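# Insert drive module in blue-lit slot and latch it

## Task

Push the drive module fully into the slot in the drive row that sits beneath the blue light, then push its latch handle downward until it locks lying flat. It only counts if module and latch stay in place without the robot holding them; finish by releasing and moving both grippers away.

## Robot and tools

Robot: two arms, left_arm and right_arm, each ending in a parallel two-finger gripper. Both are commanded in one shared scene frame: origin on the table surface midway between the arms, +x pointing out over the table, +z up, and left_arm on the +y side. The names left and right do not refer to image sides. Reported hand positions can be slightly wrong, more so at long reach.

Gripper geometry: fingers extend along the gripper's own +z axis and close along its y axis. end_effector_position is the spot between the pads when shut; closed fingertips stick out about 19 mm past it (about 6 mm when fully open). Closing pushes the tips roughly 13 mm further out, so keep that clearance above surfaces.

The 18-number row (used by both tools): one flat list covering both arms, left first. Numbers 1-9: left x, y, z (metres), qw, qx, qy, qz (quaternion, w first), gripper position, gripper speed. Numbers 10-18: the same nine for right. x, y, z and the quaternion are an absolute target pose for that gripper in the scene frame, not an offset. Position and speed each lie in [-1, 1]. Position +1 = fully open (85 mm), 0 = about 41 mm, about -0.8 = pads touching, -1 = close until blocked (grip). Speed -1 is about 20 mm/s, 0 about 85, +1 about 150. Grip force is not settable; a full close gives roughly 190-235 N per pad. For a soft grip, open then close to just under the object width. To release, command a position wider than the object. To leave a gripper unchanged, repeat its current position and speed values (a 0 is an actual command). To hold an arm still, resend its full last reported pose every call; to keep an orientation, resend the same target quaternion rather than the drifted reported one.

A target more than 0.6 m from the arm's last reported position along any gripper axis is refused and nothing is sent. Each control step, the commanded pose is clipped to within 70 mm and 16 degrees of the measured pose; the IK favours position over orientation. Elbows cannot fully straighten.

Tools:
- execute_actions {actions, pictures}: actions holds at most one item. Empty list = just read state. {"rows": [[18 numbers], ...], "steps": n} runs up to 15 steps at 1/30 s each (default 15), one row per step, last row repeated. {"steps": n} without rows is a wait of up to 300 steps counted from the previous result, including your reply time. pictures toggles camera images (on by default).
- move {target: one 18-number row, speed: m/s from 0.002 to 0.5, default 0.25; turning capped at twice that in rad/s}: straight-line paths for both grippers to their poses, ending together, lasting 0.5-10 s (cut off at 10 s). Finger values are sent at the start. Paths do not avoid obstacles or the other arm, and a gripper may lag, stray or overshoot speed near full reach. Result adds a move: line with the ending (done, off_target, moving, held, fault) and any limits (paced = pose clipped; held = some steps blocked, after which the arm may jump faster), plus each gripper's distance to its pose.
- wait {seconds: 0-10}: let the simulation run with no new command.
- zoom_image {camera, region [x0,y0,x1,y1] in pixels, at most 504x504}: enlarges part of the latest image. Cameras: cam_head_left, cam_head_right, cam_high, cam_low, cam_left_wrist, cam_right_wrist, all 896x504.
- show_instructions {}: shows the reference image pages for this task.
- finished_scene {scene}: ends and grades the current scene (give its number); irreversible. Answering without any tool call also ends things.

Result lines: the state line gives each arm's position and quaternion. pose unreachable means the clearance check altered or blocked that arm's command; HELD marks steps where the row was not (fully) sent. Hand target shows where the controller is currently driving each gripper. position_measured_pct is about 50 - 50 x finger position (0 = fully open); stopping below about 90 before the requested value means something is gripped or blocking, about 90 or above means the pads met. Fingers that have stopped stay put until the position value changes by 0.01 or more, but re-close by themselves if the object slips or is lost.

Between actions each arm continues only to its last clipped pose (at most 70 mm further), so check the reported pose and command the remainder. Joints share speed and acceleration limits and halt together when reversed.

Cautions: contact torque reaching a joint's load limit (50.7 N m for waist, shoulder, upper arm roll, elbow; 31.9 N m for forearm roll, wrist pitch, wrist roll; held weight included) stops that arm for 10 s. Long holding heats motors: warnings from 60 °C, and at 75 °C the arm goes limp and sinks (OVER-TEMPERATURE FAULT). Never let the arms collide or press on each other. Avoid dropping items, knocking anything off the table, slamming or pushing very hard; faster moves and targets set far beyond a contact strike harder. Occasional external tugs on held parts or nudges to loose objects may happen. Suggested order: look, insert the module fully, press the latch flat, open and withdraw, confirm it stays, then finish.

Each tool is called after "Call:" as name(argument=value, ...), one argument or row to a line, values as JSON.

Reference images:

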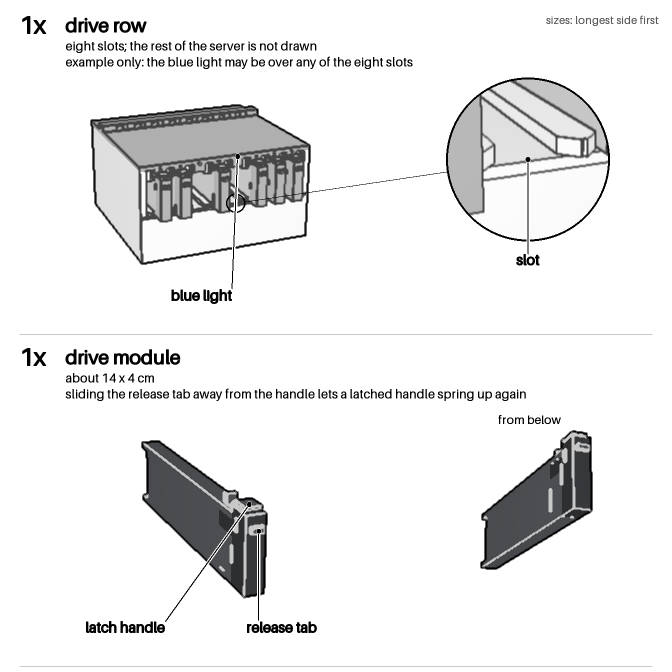

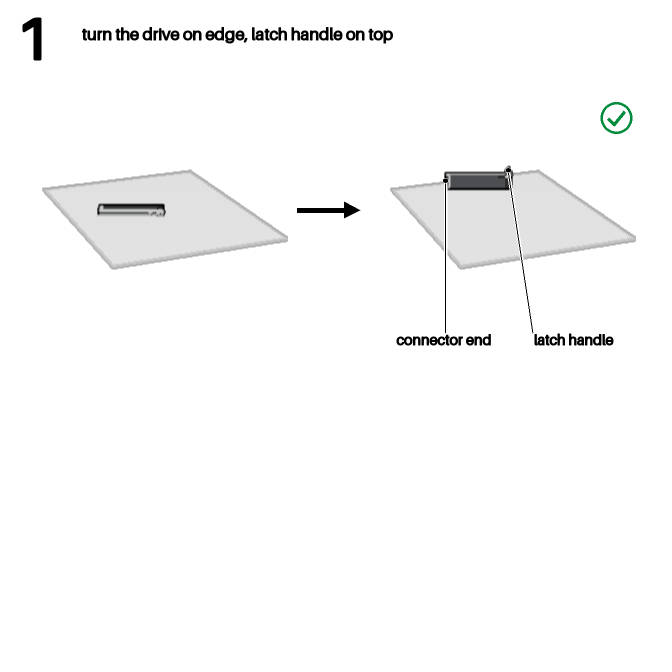

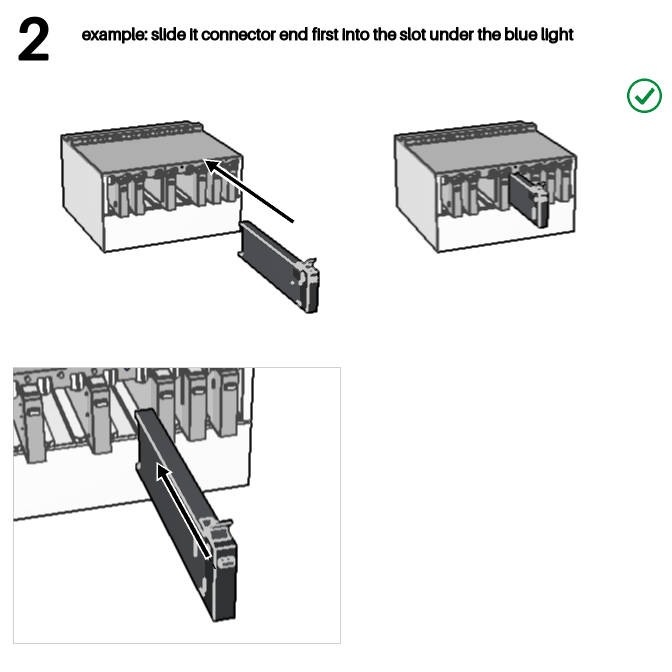

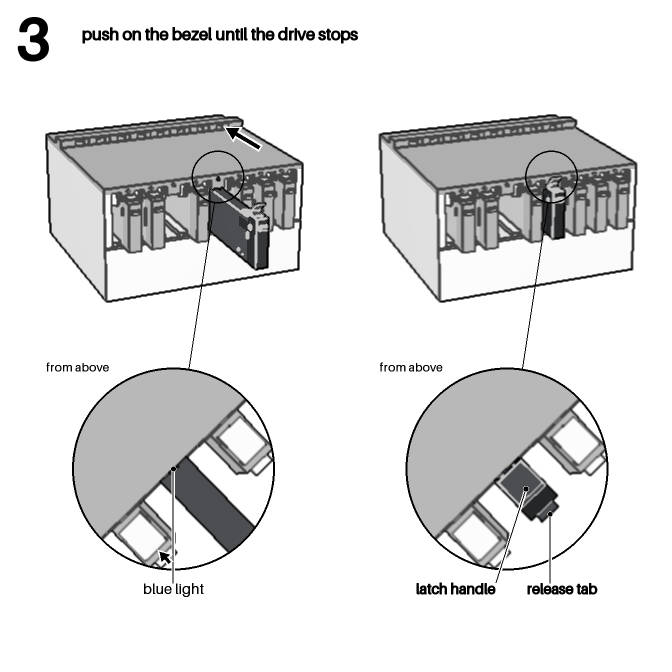

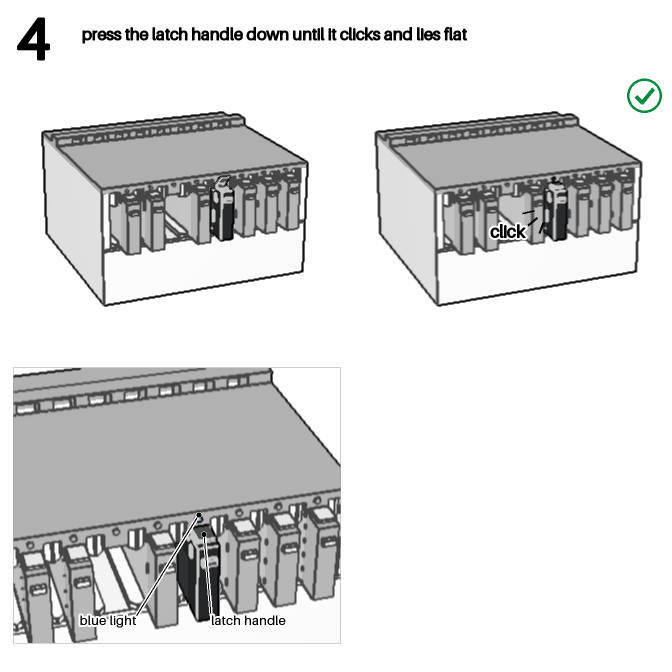

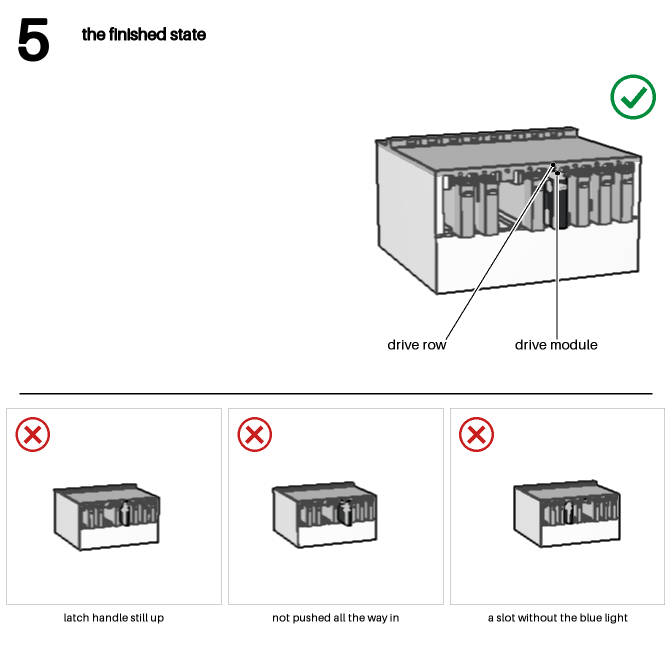

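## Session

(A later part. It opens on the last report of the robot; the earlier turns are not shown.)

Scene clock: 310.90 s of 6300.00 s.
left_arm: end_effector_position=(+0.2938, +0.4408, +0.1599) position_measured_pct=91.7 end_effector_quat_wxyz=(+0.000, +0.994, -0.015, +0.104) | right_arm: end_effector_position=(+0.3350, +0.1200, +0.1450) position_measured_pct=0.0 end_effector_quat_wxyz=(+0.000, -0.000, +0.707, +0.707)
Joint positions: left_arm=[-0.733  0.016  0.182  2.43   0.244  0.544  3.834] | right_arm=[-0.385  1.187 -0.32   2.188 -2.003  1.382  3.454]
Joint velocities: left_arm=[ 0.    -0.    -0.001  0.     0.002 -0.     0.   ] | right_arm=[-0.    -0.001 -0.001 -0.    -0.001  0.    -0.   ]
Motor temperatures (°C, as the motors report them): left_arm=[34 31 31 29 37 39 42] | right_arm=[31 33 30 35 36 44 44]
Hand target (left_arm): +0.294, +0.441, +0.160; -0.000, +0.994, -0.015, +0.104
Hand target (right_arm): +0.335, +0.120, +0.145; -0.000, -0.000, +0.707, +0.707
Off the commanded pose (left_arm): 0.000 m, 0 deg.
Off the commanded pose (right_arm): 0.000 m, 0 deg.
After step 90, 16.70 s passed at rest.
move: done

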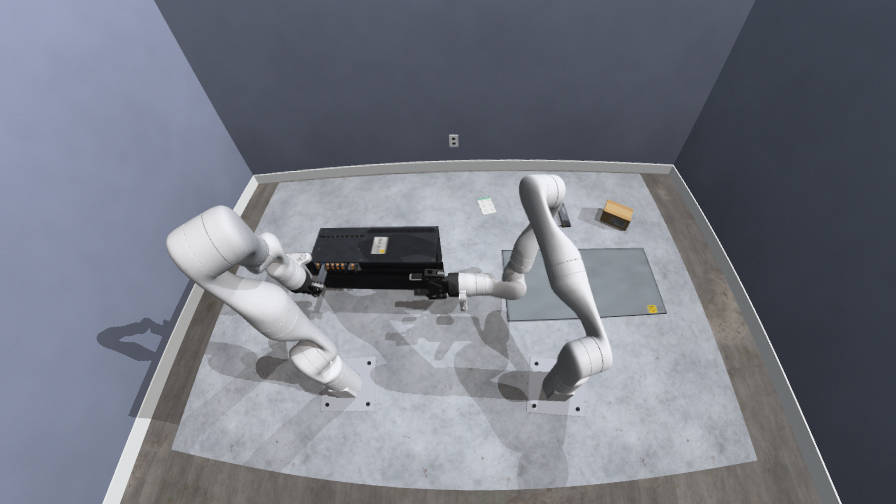

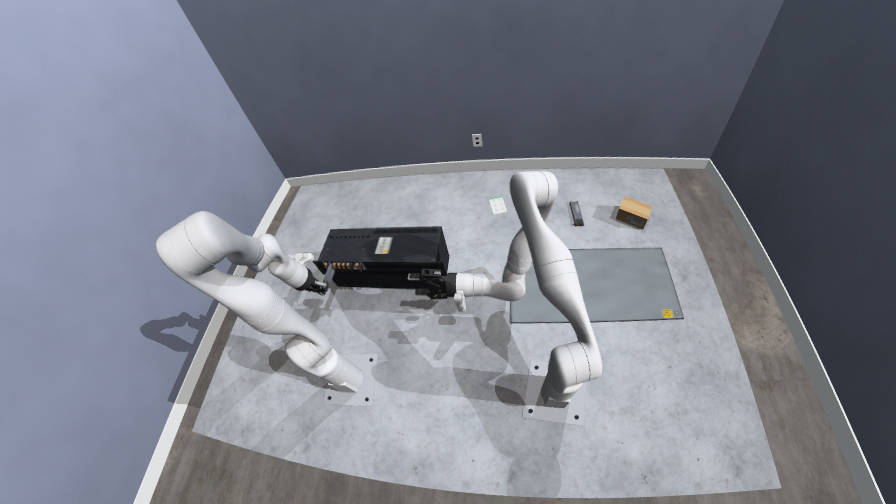

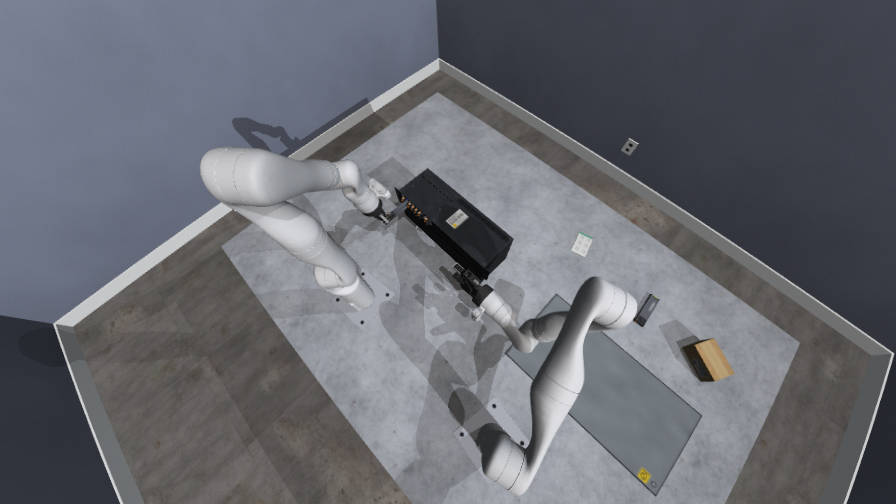

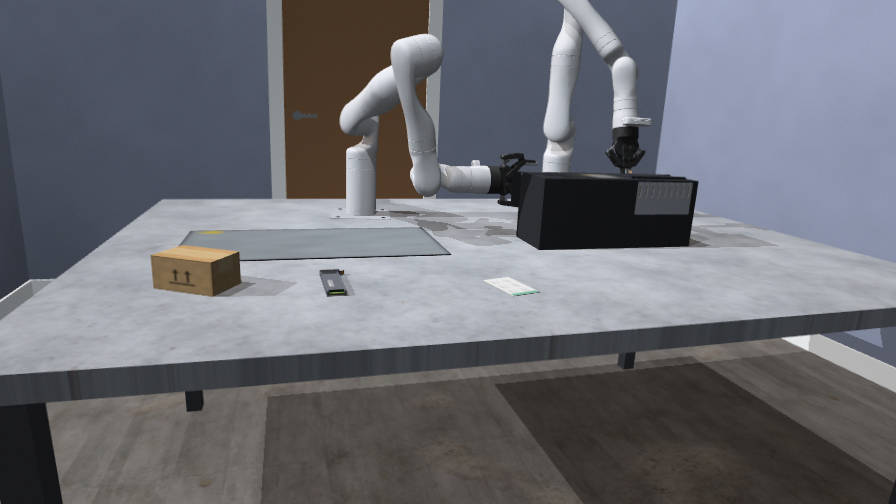

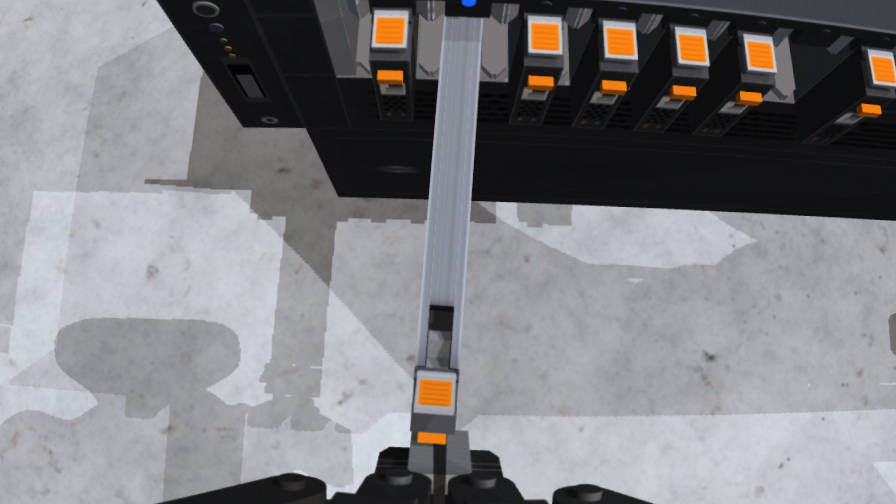

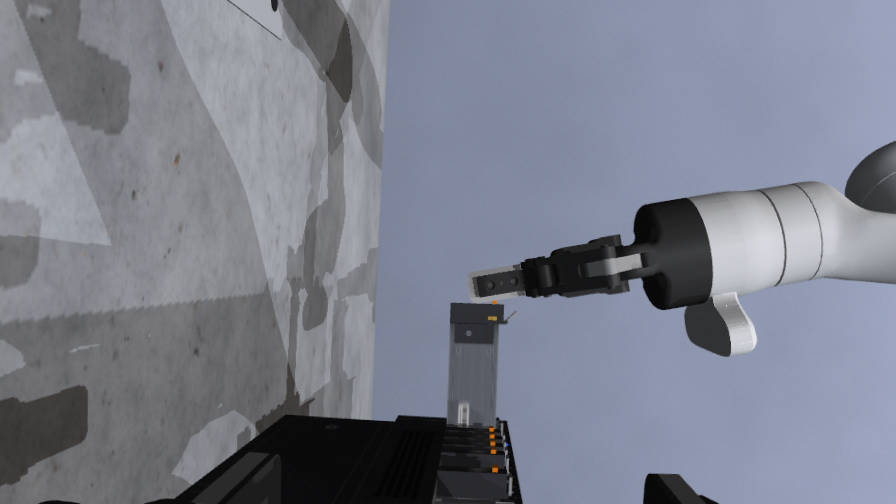

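Freed. Reposition lower and continue.

Call:
move(
  target=[0.289,0.44,0.152,0,0.9945,-0.015,0.1045,-1,0,0.335,0.12,0.145,0,0,0.7071,0.7071,1,0],
  speed=0.01,
)

Call:
move(
  target=[0.315,0.438,0.154,0,0.9945,-0.015,0.1045,-1,0,0.335,0.12,0.145,0,0,0.7071,0.7071,1,0],
  speed=0.012,
)

Scene clock: 328.27 s of 6300.00 s.
left_arm: end_effector_position=(+0.2891, +0.4400, +0.1520) position_measured_pct=91.7 end_effector_quat_wxyz=(+0.000, +0.994, -0.015, +0.105) | right_arm: end_effector_position=(+0.3350, +0.1200, +0.1450) position_measured_pct=0.0 end_effector_quat_wxyz=(+0.000, -0.000, +0.707, +0.707)
Joint positions: left_arm=[-0.739  0.028  0.178  2.457  0.26   0.506  3.806] | right_arm=[-0.385  1.187 -0.32   2.188 -2.003  1.382  3.454]
Joint velocities: left_arm=[ 0.001  0.001  0.001  0.002  0.    -0.002 -0.002] | right_arm=[-0.001  0.001  0.002  0.    -0.    -0.     0.   ]
Motor temperatures (°C, as the motors report them): left_arm=[34 31 31 29 37 39 42] | right_arm=[31 34 30 35 36 44 44]
Hand target (left_arm): +0.289, +0.440, +0.152; +0.000, +0.994, -0.015, +0.105
Hand target (right_arm): +0.335, +0.120, +0.145; -0.000, -0.000, +0.707, +0.707
Off the commanded pose (left_arm): 0.000 m, 0 deg.
Off the commanded pose (right_arm): 0.000 m, 0 deg.
After step 90, 13.23 s passed at rest.
move: done

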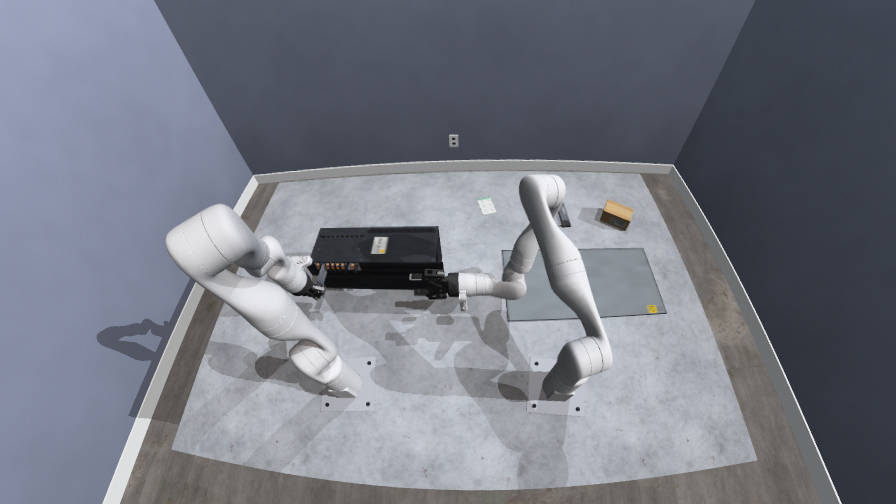

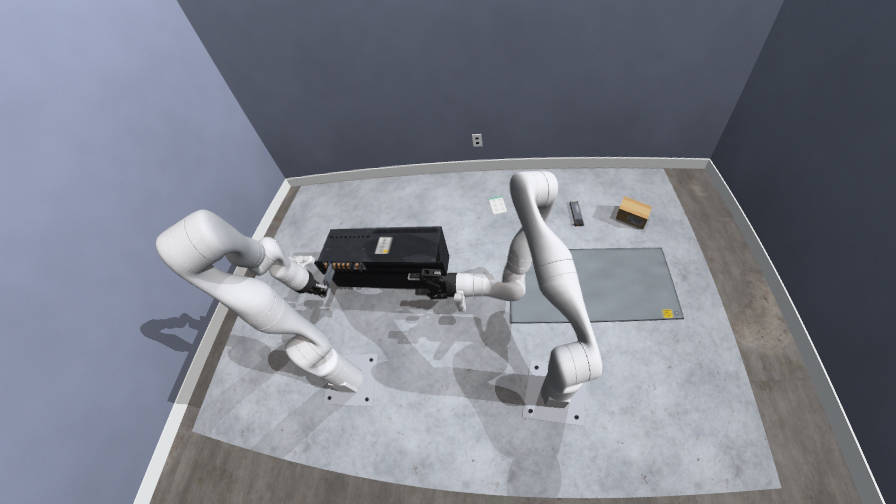

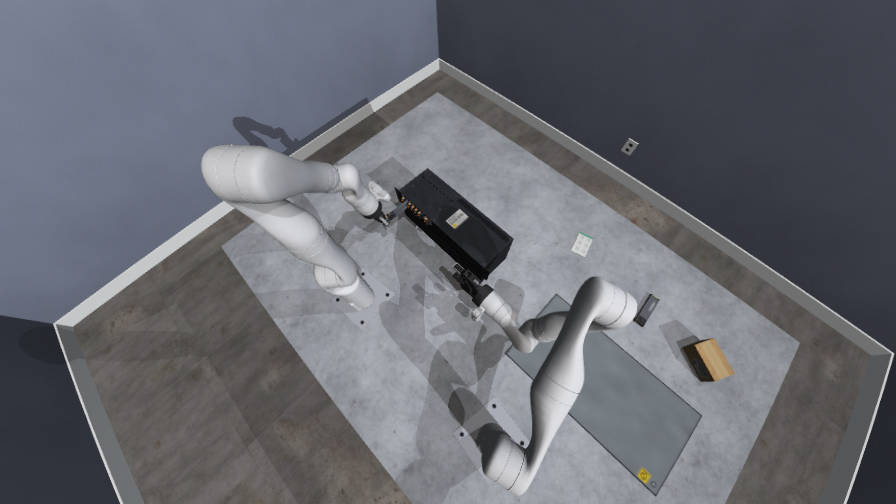

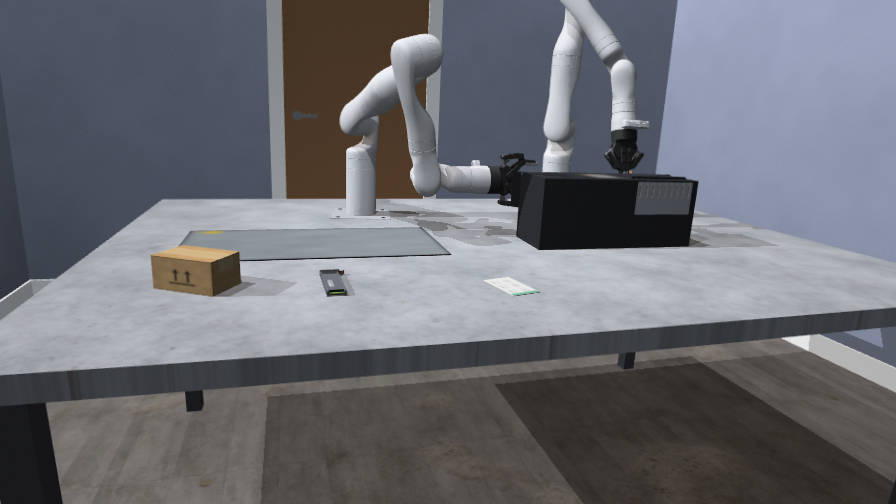

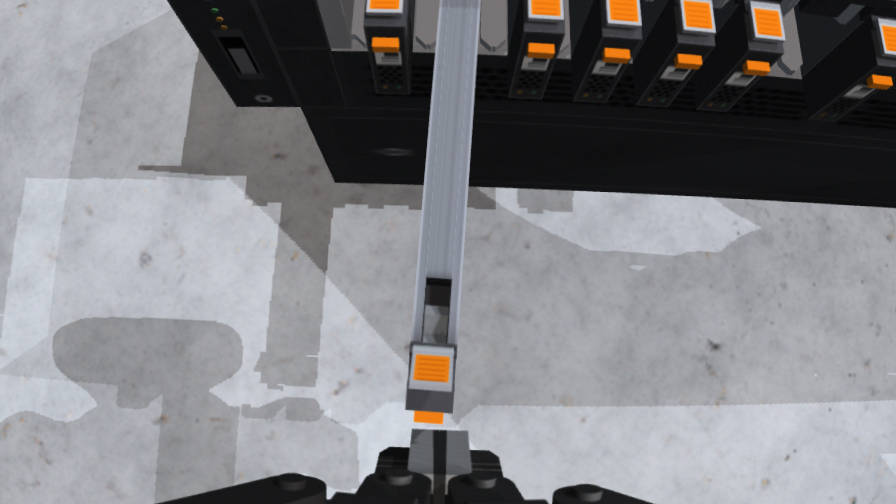

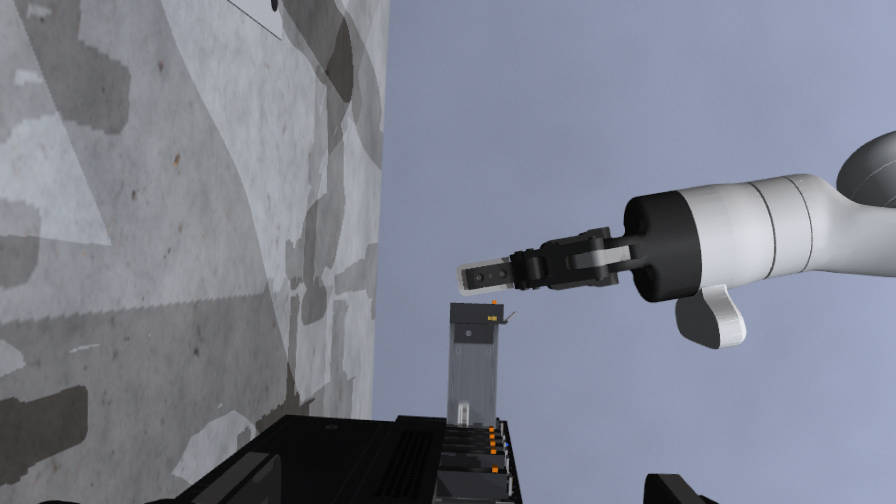

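Scene clock: 330.67 s of 6300.00 s.
left_arm: end_effector_position=(+0.2966, +0.4329, +0.1480) position_measured_pct=91.7 end_effector_quat_wxyz=(+0.010, +0.996, -0.010, +0.086) | right_arm: end_effector_position=(+0.3350, +0.1200, +0.1450) position_measured_pct=0.0 end_effector_quat_wxyz=(+0.000, -0.000, +0.707, +0.707)
Joint positions: left_arm=[-0.689  0.07   0.194  2.423  0.2    0.528  3.932] | right_arm=[-0.385  1.187 -0.32   2.188 -2.003  1.382  3.454]
Joint velocities: left_arm=[ 0.001  0.001 -0.001 -0.003 -0.003  0.002  0.004] | right_arm=[ 0.    -0.001 -0.     0.     0.    -0.     0.   ]
Motor temperatures (°C, as the motors report them): left_arm=[34 31 31 29 37 39 42] | right_arm=[31 34 30 35 36 44 44]
Hand target (left_arm): +0.315, +0.438, +0.155; +0.000, +0.994, -0.015, +0.105
Hand target (right_arm): +0.335, +0.120, +0.145; -0.000, -0.000, +0.707, +0.707
Off the commanded pose (left_arm): 0.020 m, 2 deg.
Off the commanded pose (right_arm): 0.000 m, 0 deg.
move: off_target (left_arm)

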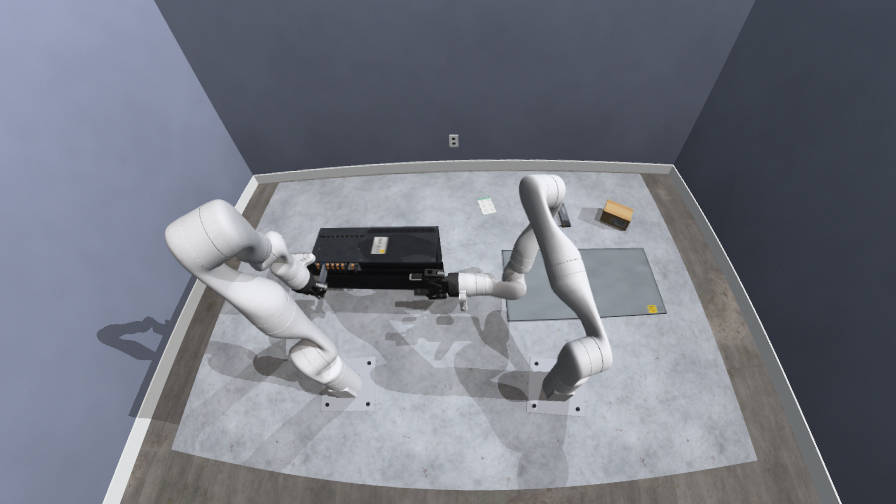

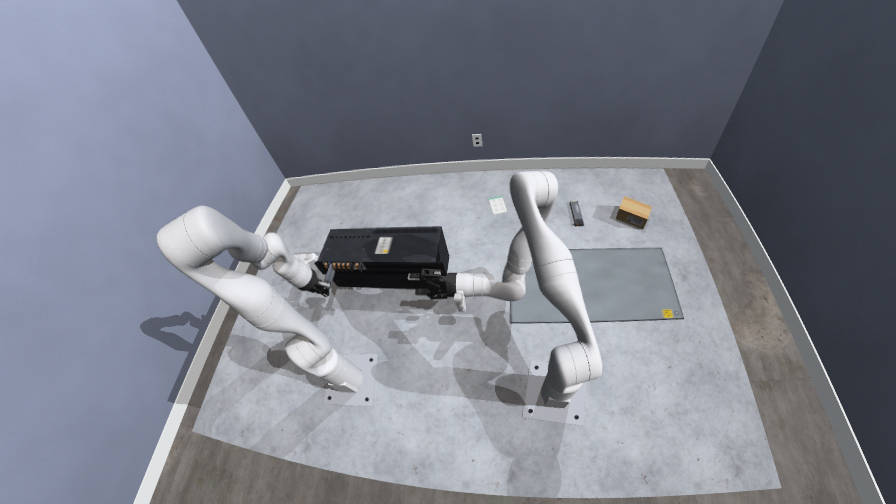

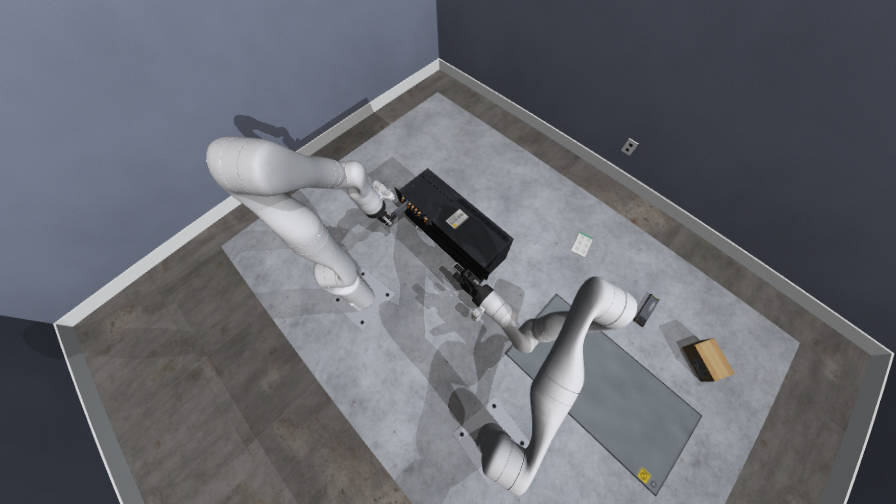

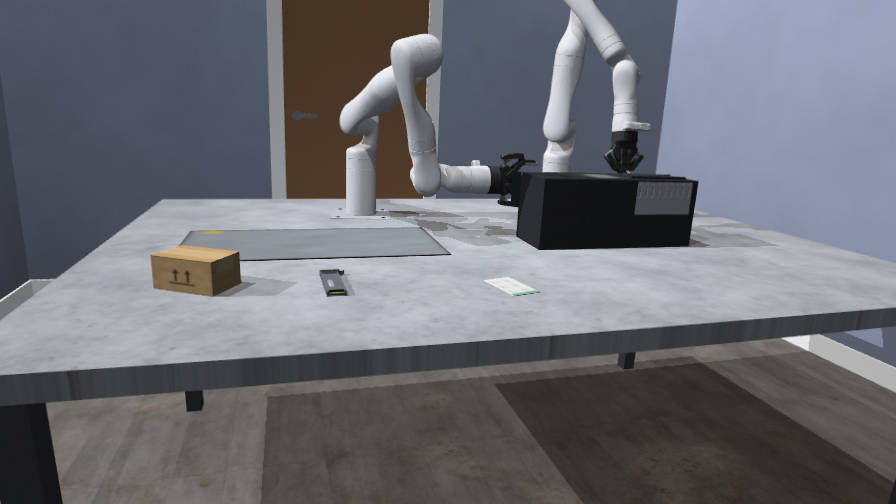

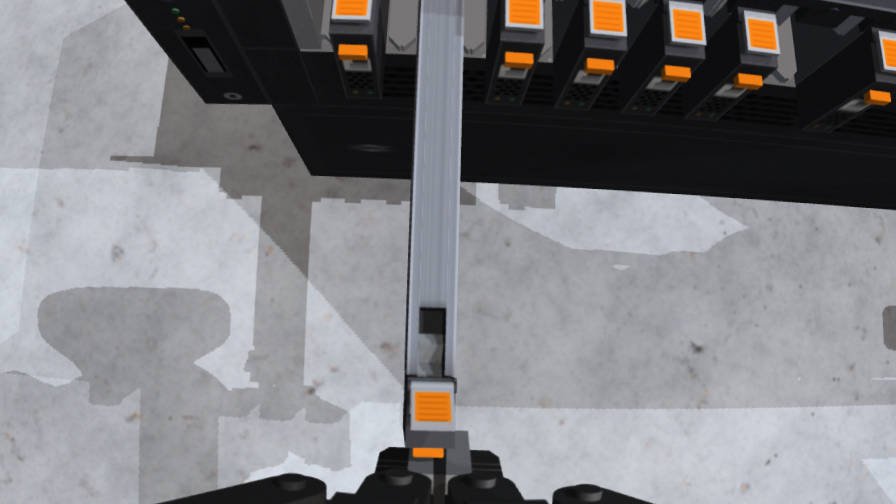

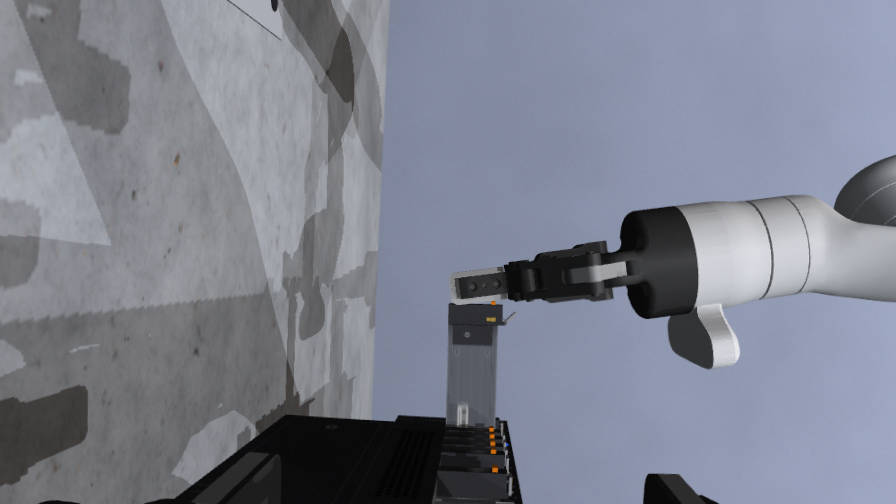

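Call:
move(
  target=[0.318,0.438,0.160,0,0.9945,-0.015,0.1045,-1,0,0.335,0.12,0.145,0,0,0.7071,0.7071,1,0],
  speed=0.008,
)

Scene clock: 358.53 s of 6300.00 s.
left_arm: end_effector_position=(+0.3177, +0.4378, +0.1599) position_measured_pct=91.7 end_effector_quat_wxyz=(+0.000, +0.994, -0.015, +0.104) | right_arm: end_effector_position=(+0.3350, +0.1200, +0.1450) position_measured_pct=0.0 end_effector_quat_wxyz=(+0.000, -0.000, +0.707, +0.707)
Joint positions: left_arm=[-0.677  0.062  0.208  2.382  0.201  0.534  3.95 ] | right_arm=[-0.385  1.187 -0.32   2.188 -2.003  1.382  3.454]
Joint velocities: left_arm=[ 0.001 -0.    -0.    -0.001 -0.     0.     0.001] | right_arm=[ 0.001  0.     0.     0.    -0.    -0.    -0.001]
Motor temperatures (°C, as the motors report them): left_arm=[34 31 31 30 37 40 42] | right_arm=[31 34 30 35 36 44 44]
Hand target (left_arm): +0.318, +0.438, +0.160; -0.000, +0.994, -0.015, +0.104
Hand target (right_arm): +0.335, +0.120, +0.145; -0.000, -0.000, +0.707, +0.707
Off the commanded pose (left_arm): 0.000 m, 0 deg.
Off the commanded pose (right_arm): 0.000 m, 0 deg.
After step 90, 21.53 s passed at rest.
move: done

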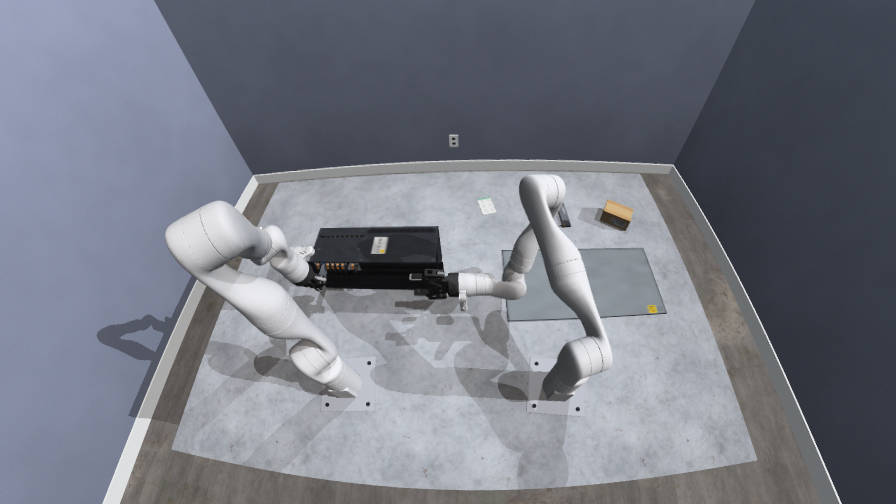

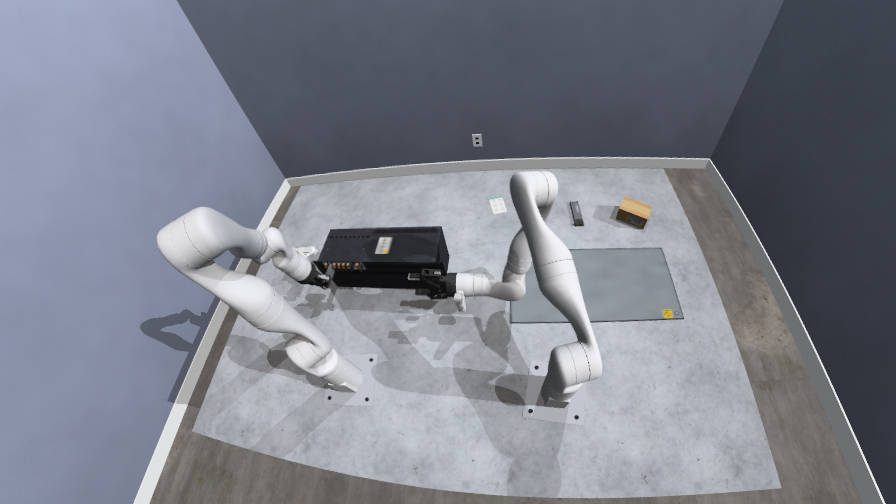

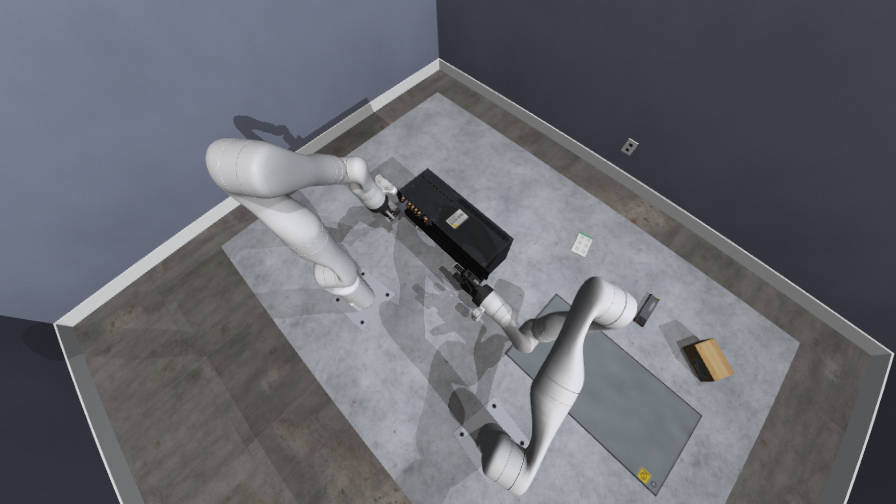

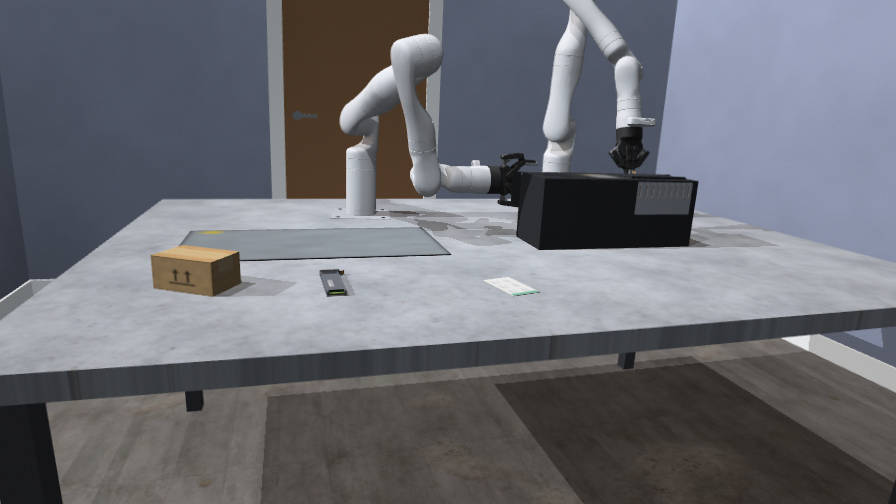

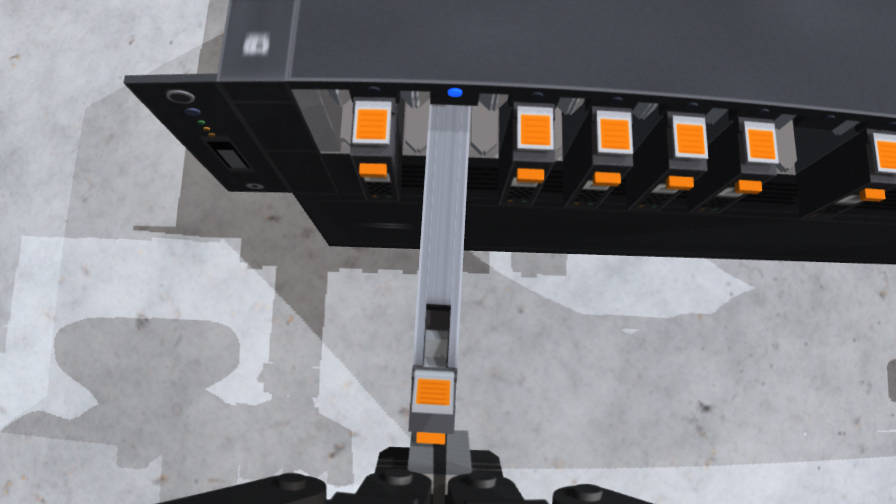

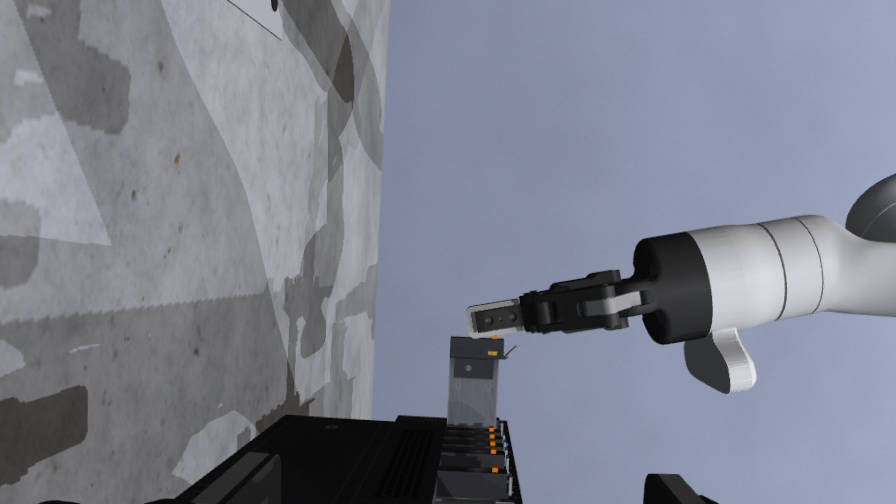

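Call:
move(
  target=[0.34,0.437,0.161,0,0.9945,-0.015,0.1045,-1,0,0.335,0.12,0.145,0,0,0.7071,0.7071,1,0],
  speed=0.01,
)

Scene clock: 365.97 s of 6300.00 s.
left_arm: end_effector_position=(+0.3397, +0.4369, +0.1609) position_measured_pct=91.7 end_effector_quat_wxyz=(+0.000, +0.994, -0.015, +0.104) | right_arm: end_effector_position=(+0.3350, +0.1200, +0.1450) position_measured_pct=0.0 end_effector_quat_wxyz=(+0.000, -0.000, +0.707, +0.707)
Joint positions: left_arm=[-0.634  0.103  0.223  2.331  0.161  0.535  4.04 ] | right_arm=[-0.385  1.187 -0.32   2.188 -2.003  1.382  3.454]
Joint velocities: left_arm=[ 0.001  0.002  0.    -0.    -0.001 -0.     0.002] | right_arm=[-0.001  0.     0.001 -0.    -0.     0.001 -0.   ]
Motor temperatures (°C, as the motors report them): left_arm=[34 31 31 30 37 40 42] | right_arm=[31 34 30 35 36 44 44]
Hand target (left_arm): +0.340, +0.437, +0.161; -0.000, +0.994, -0.015, +0.105
Hand target (right_arm): +0.335, +0.120, +0.145; -0.000, -0.000, +0.707, +0.707
Off the commanded pose (left_arm): 0.000 m, 0 deg.
Off the commanded pose (right_arm): 0.000 m, 0 deg.
After step 90, 1.97 s passed at rest.
move: done

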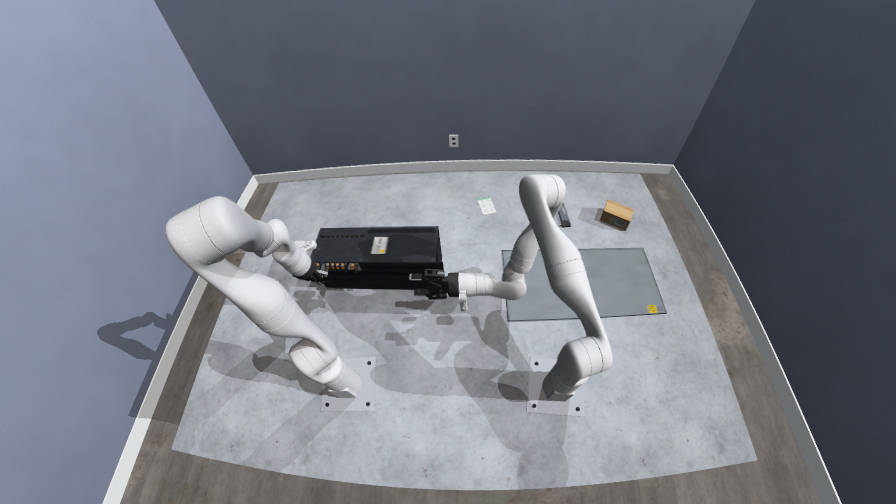

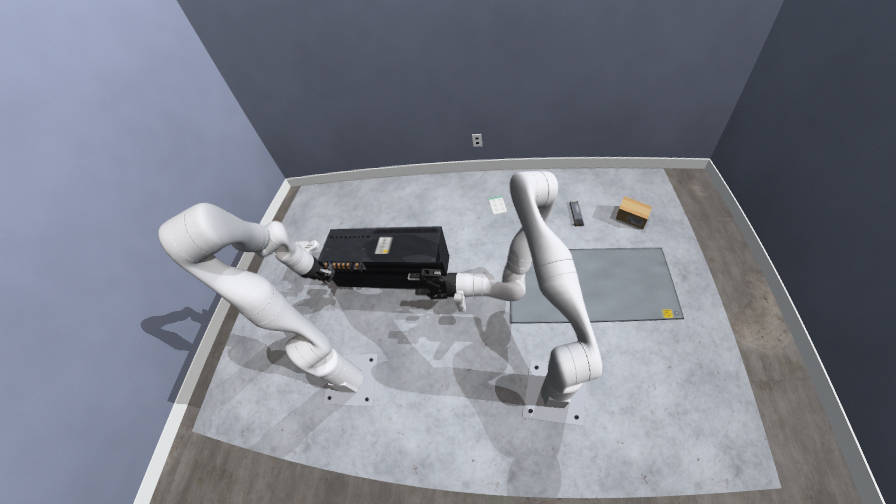

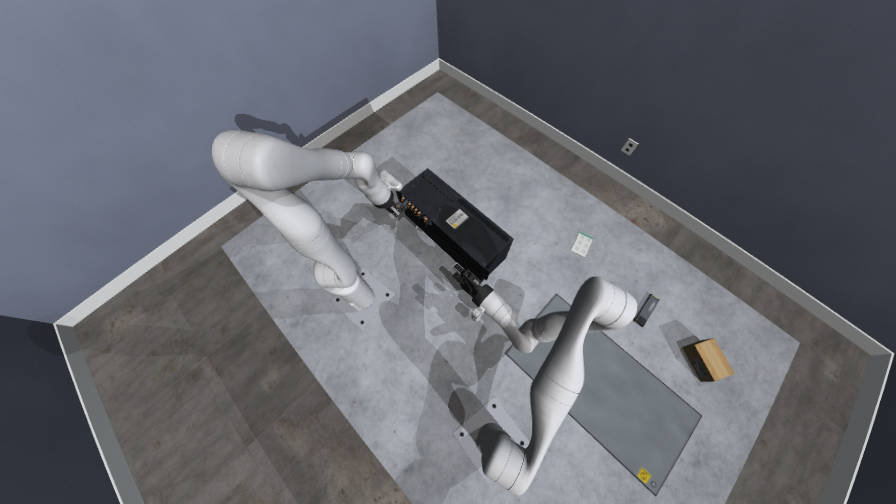

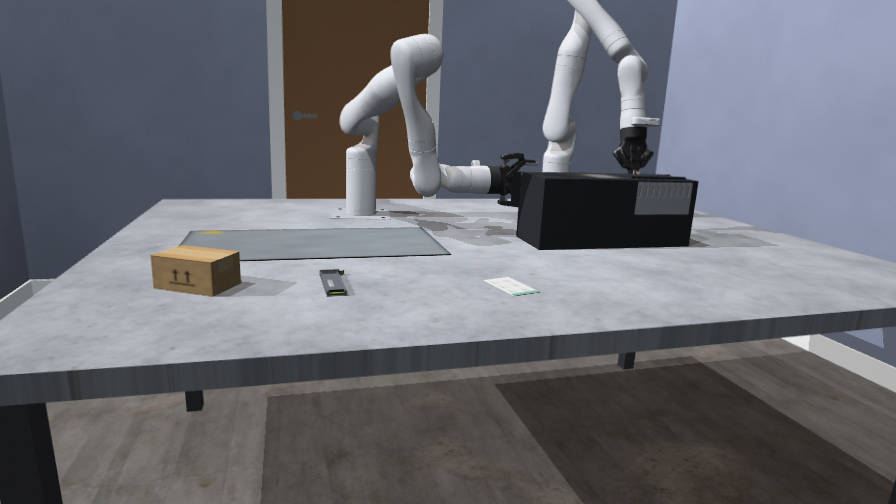

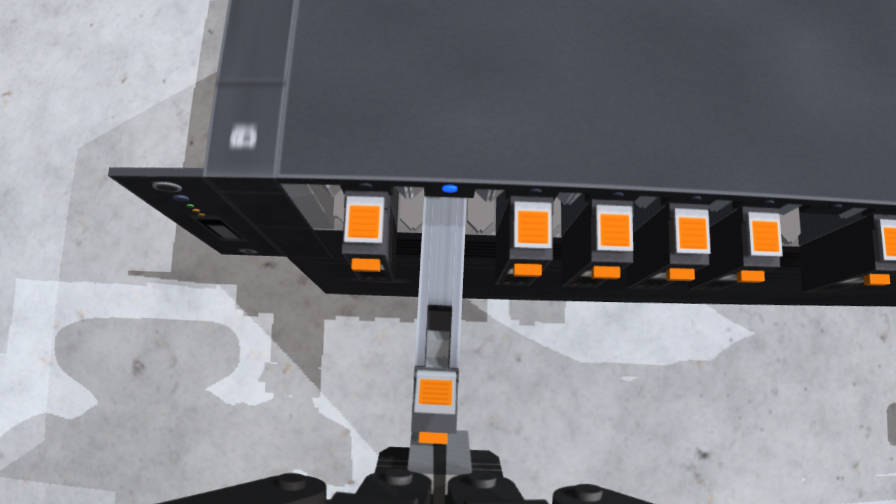

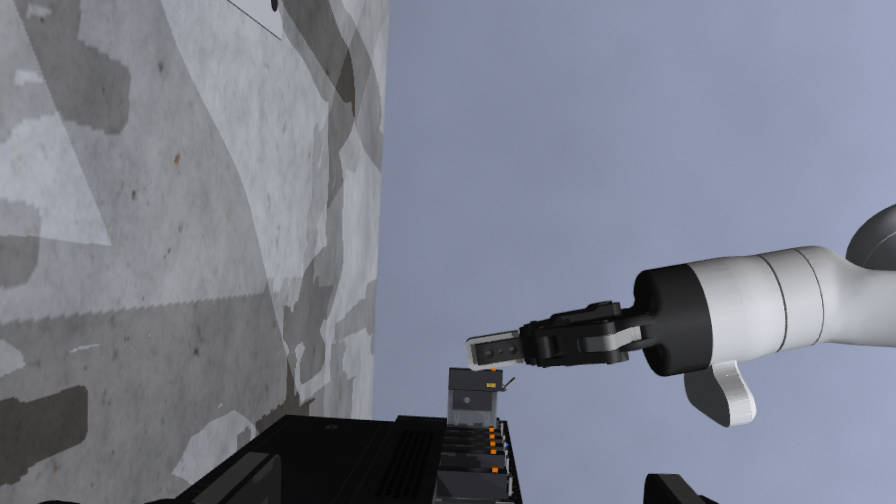

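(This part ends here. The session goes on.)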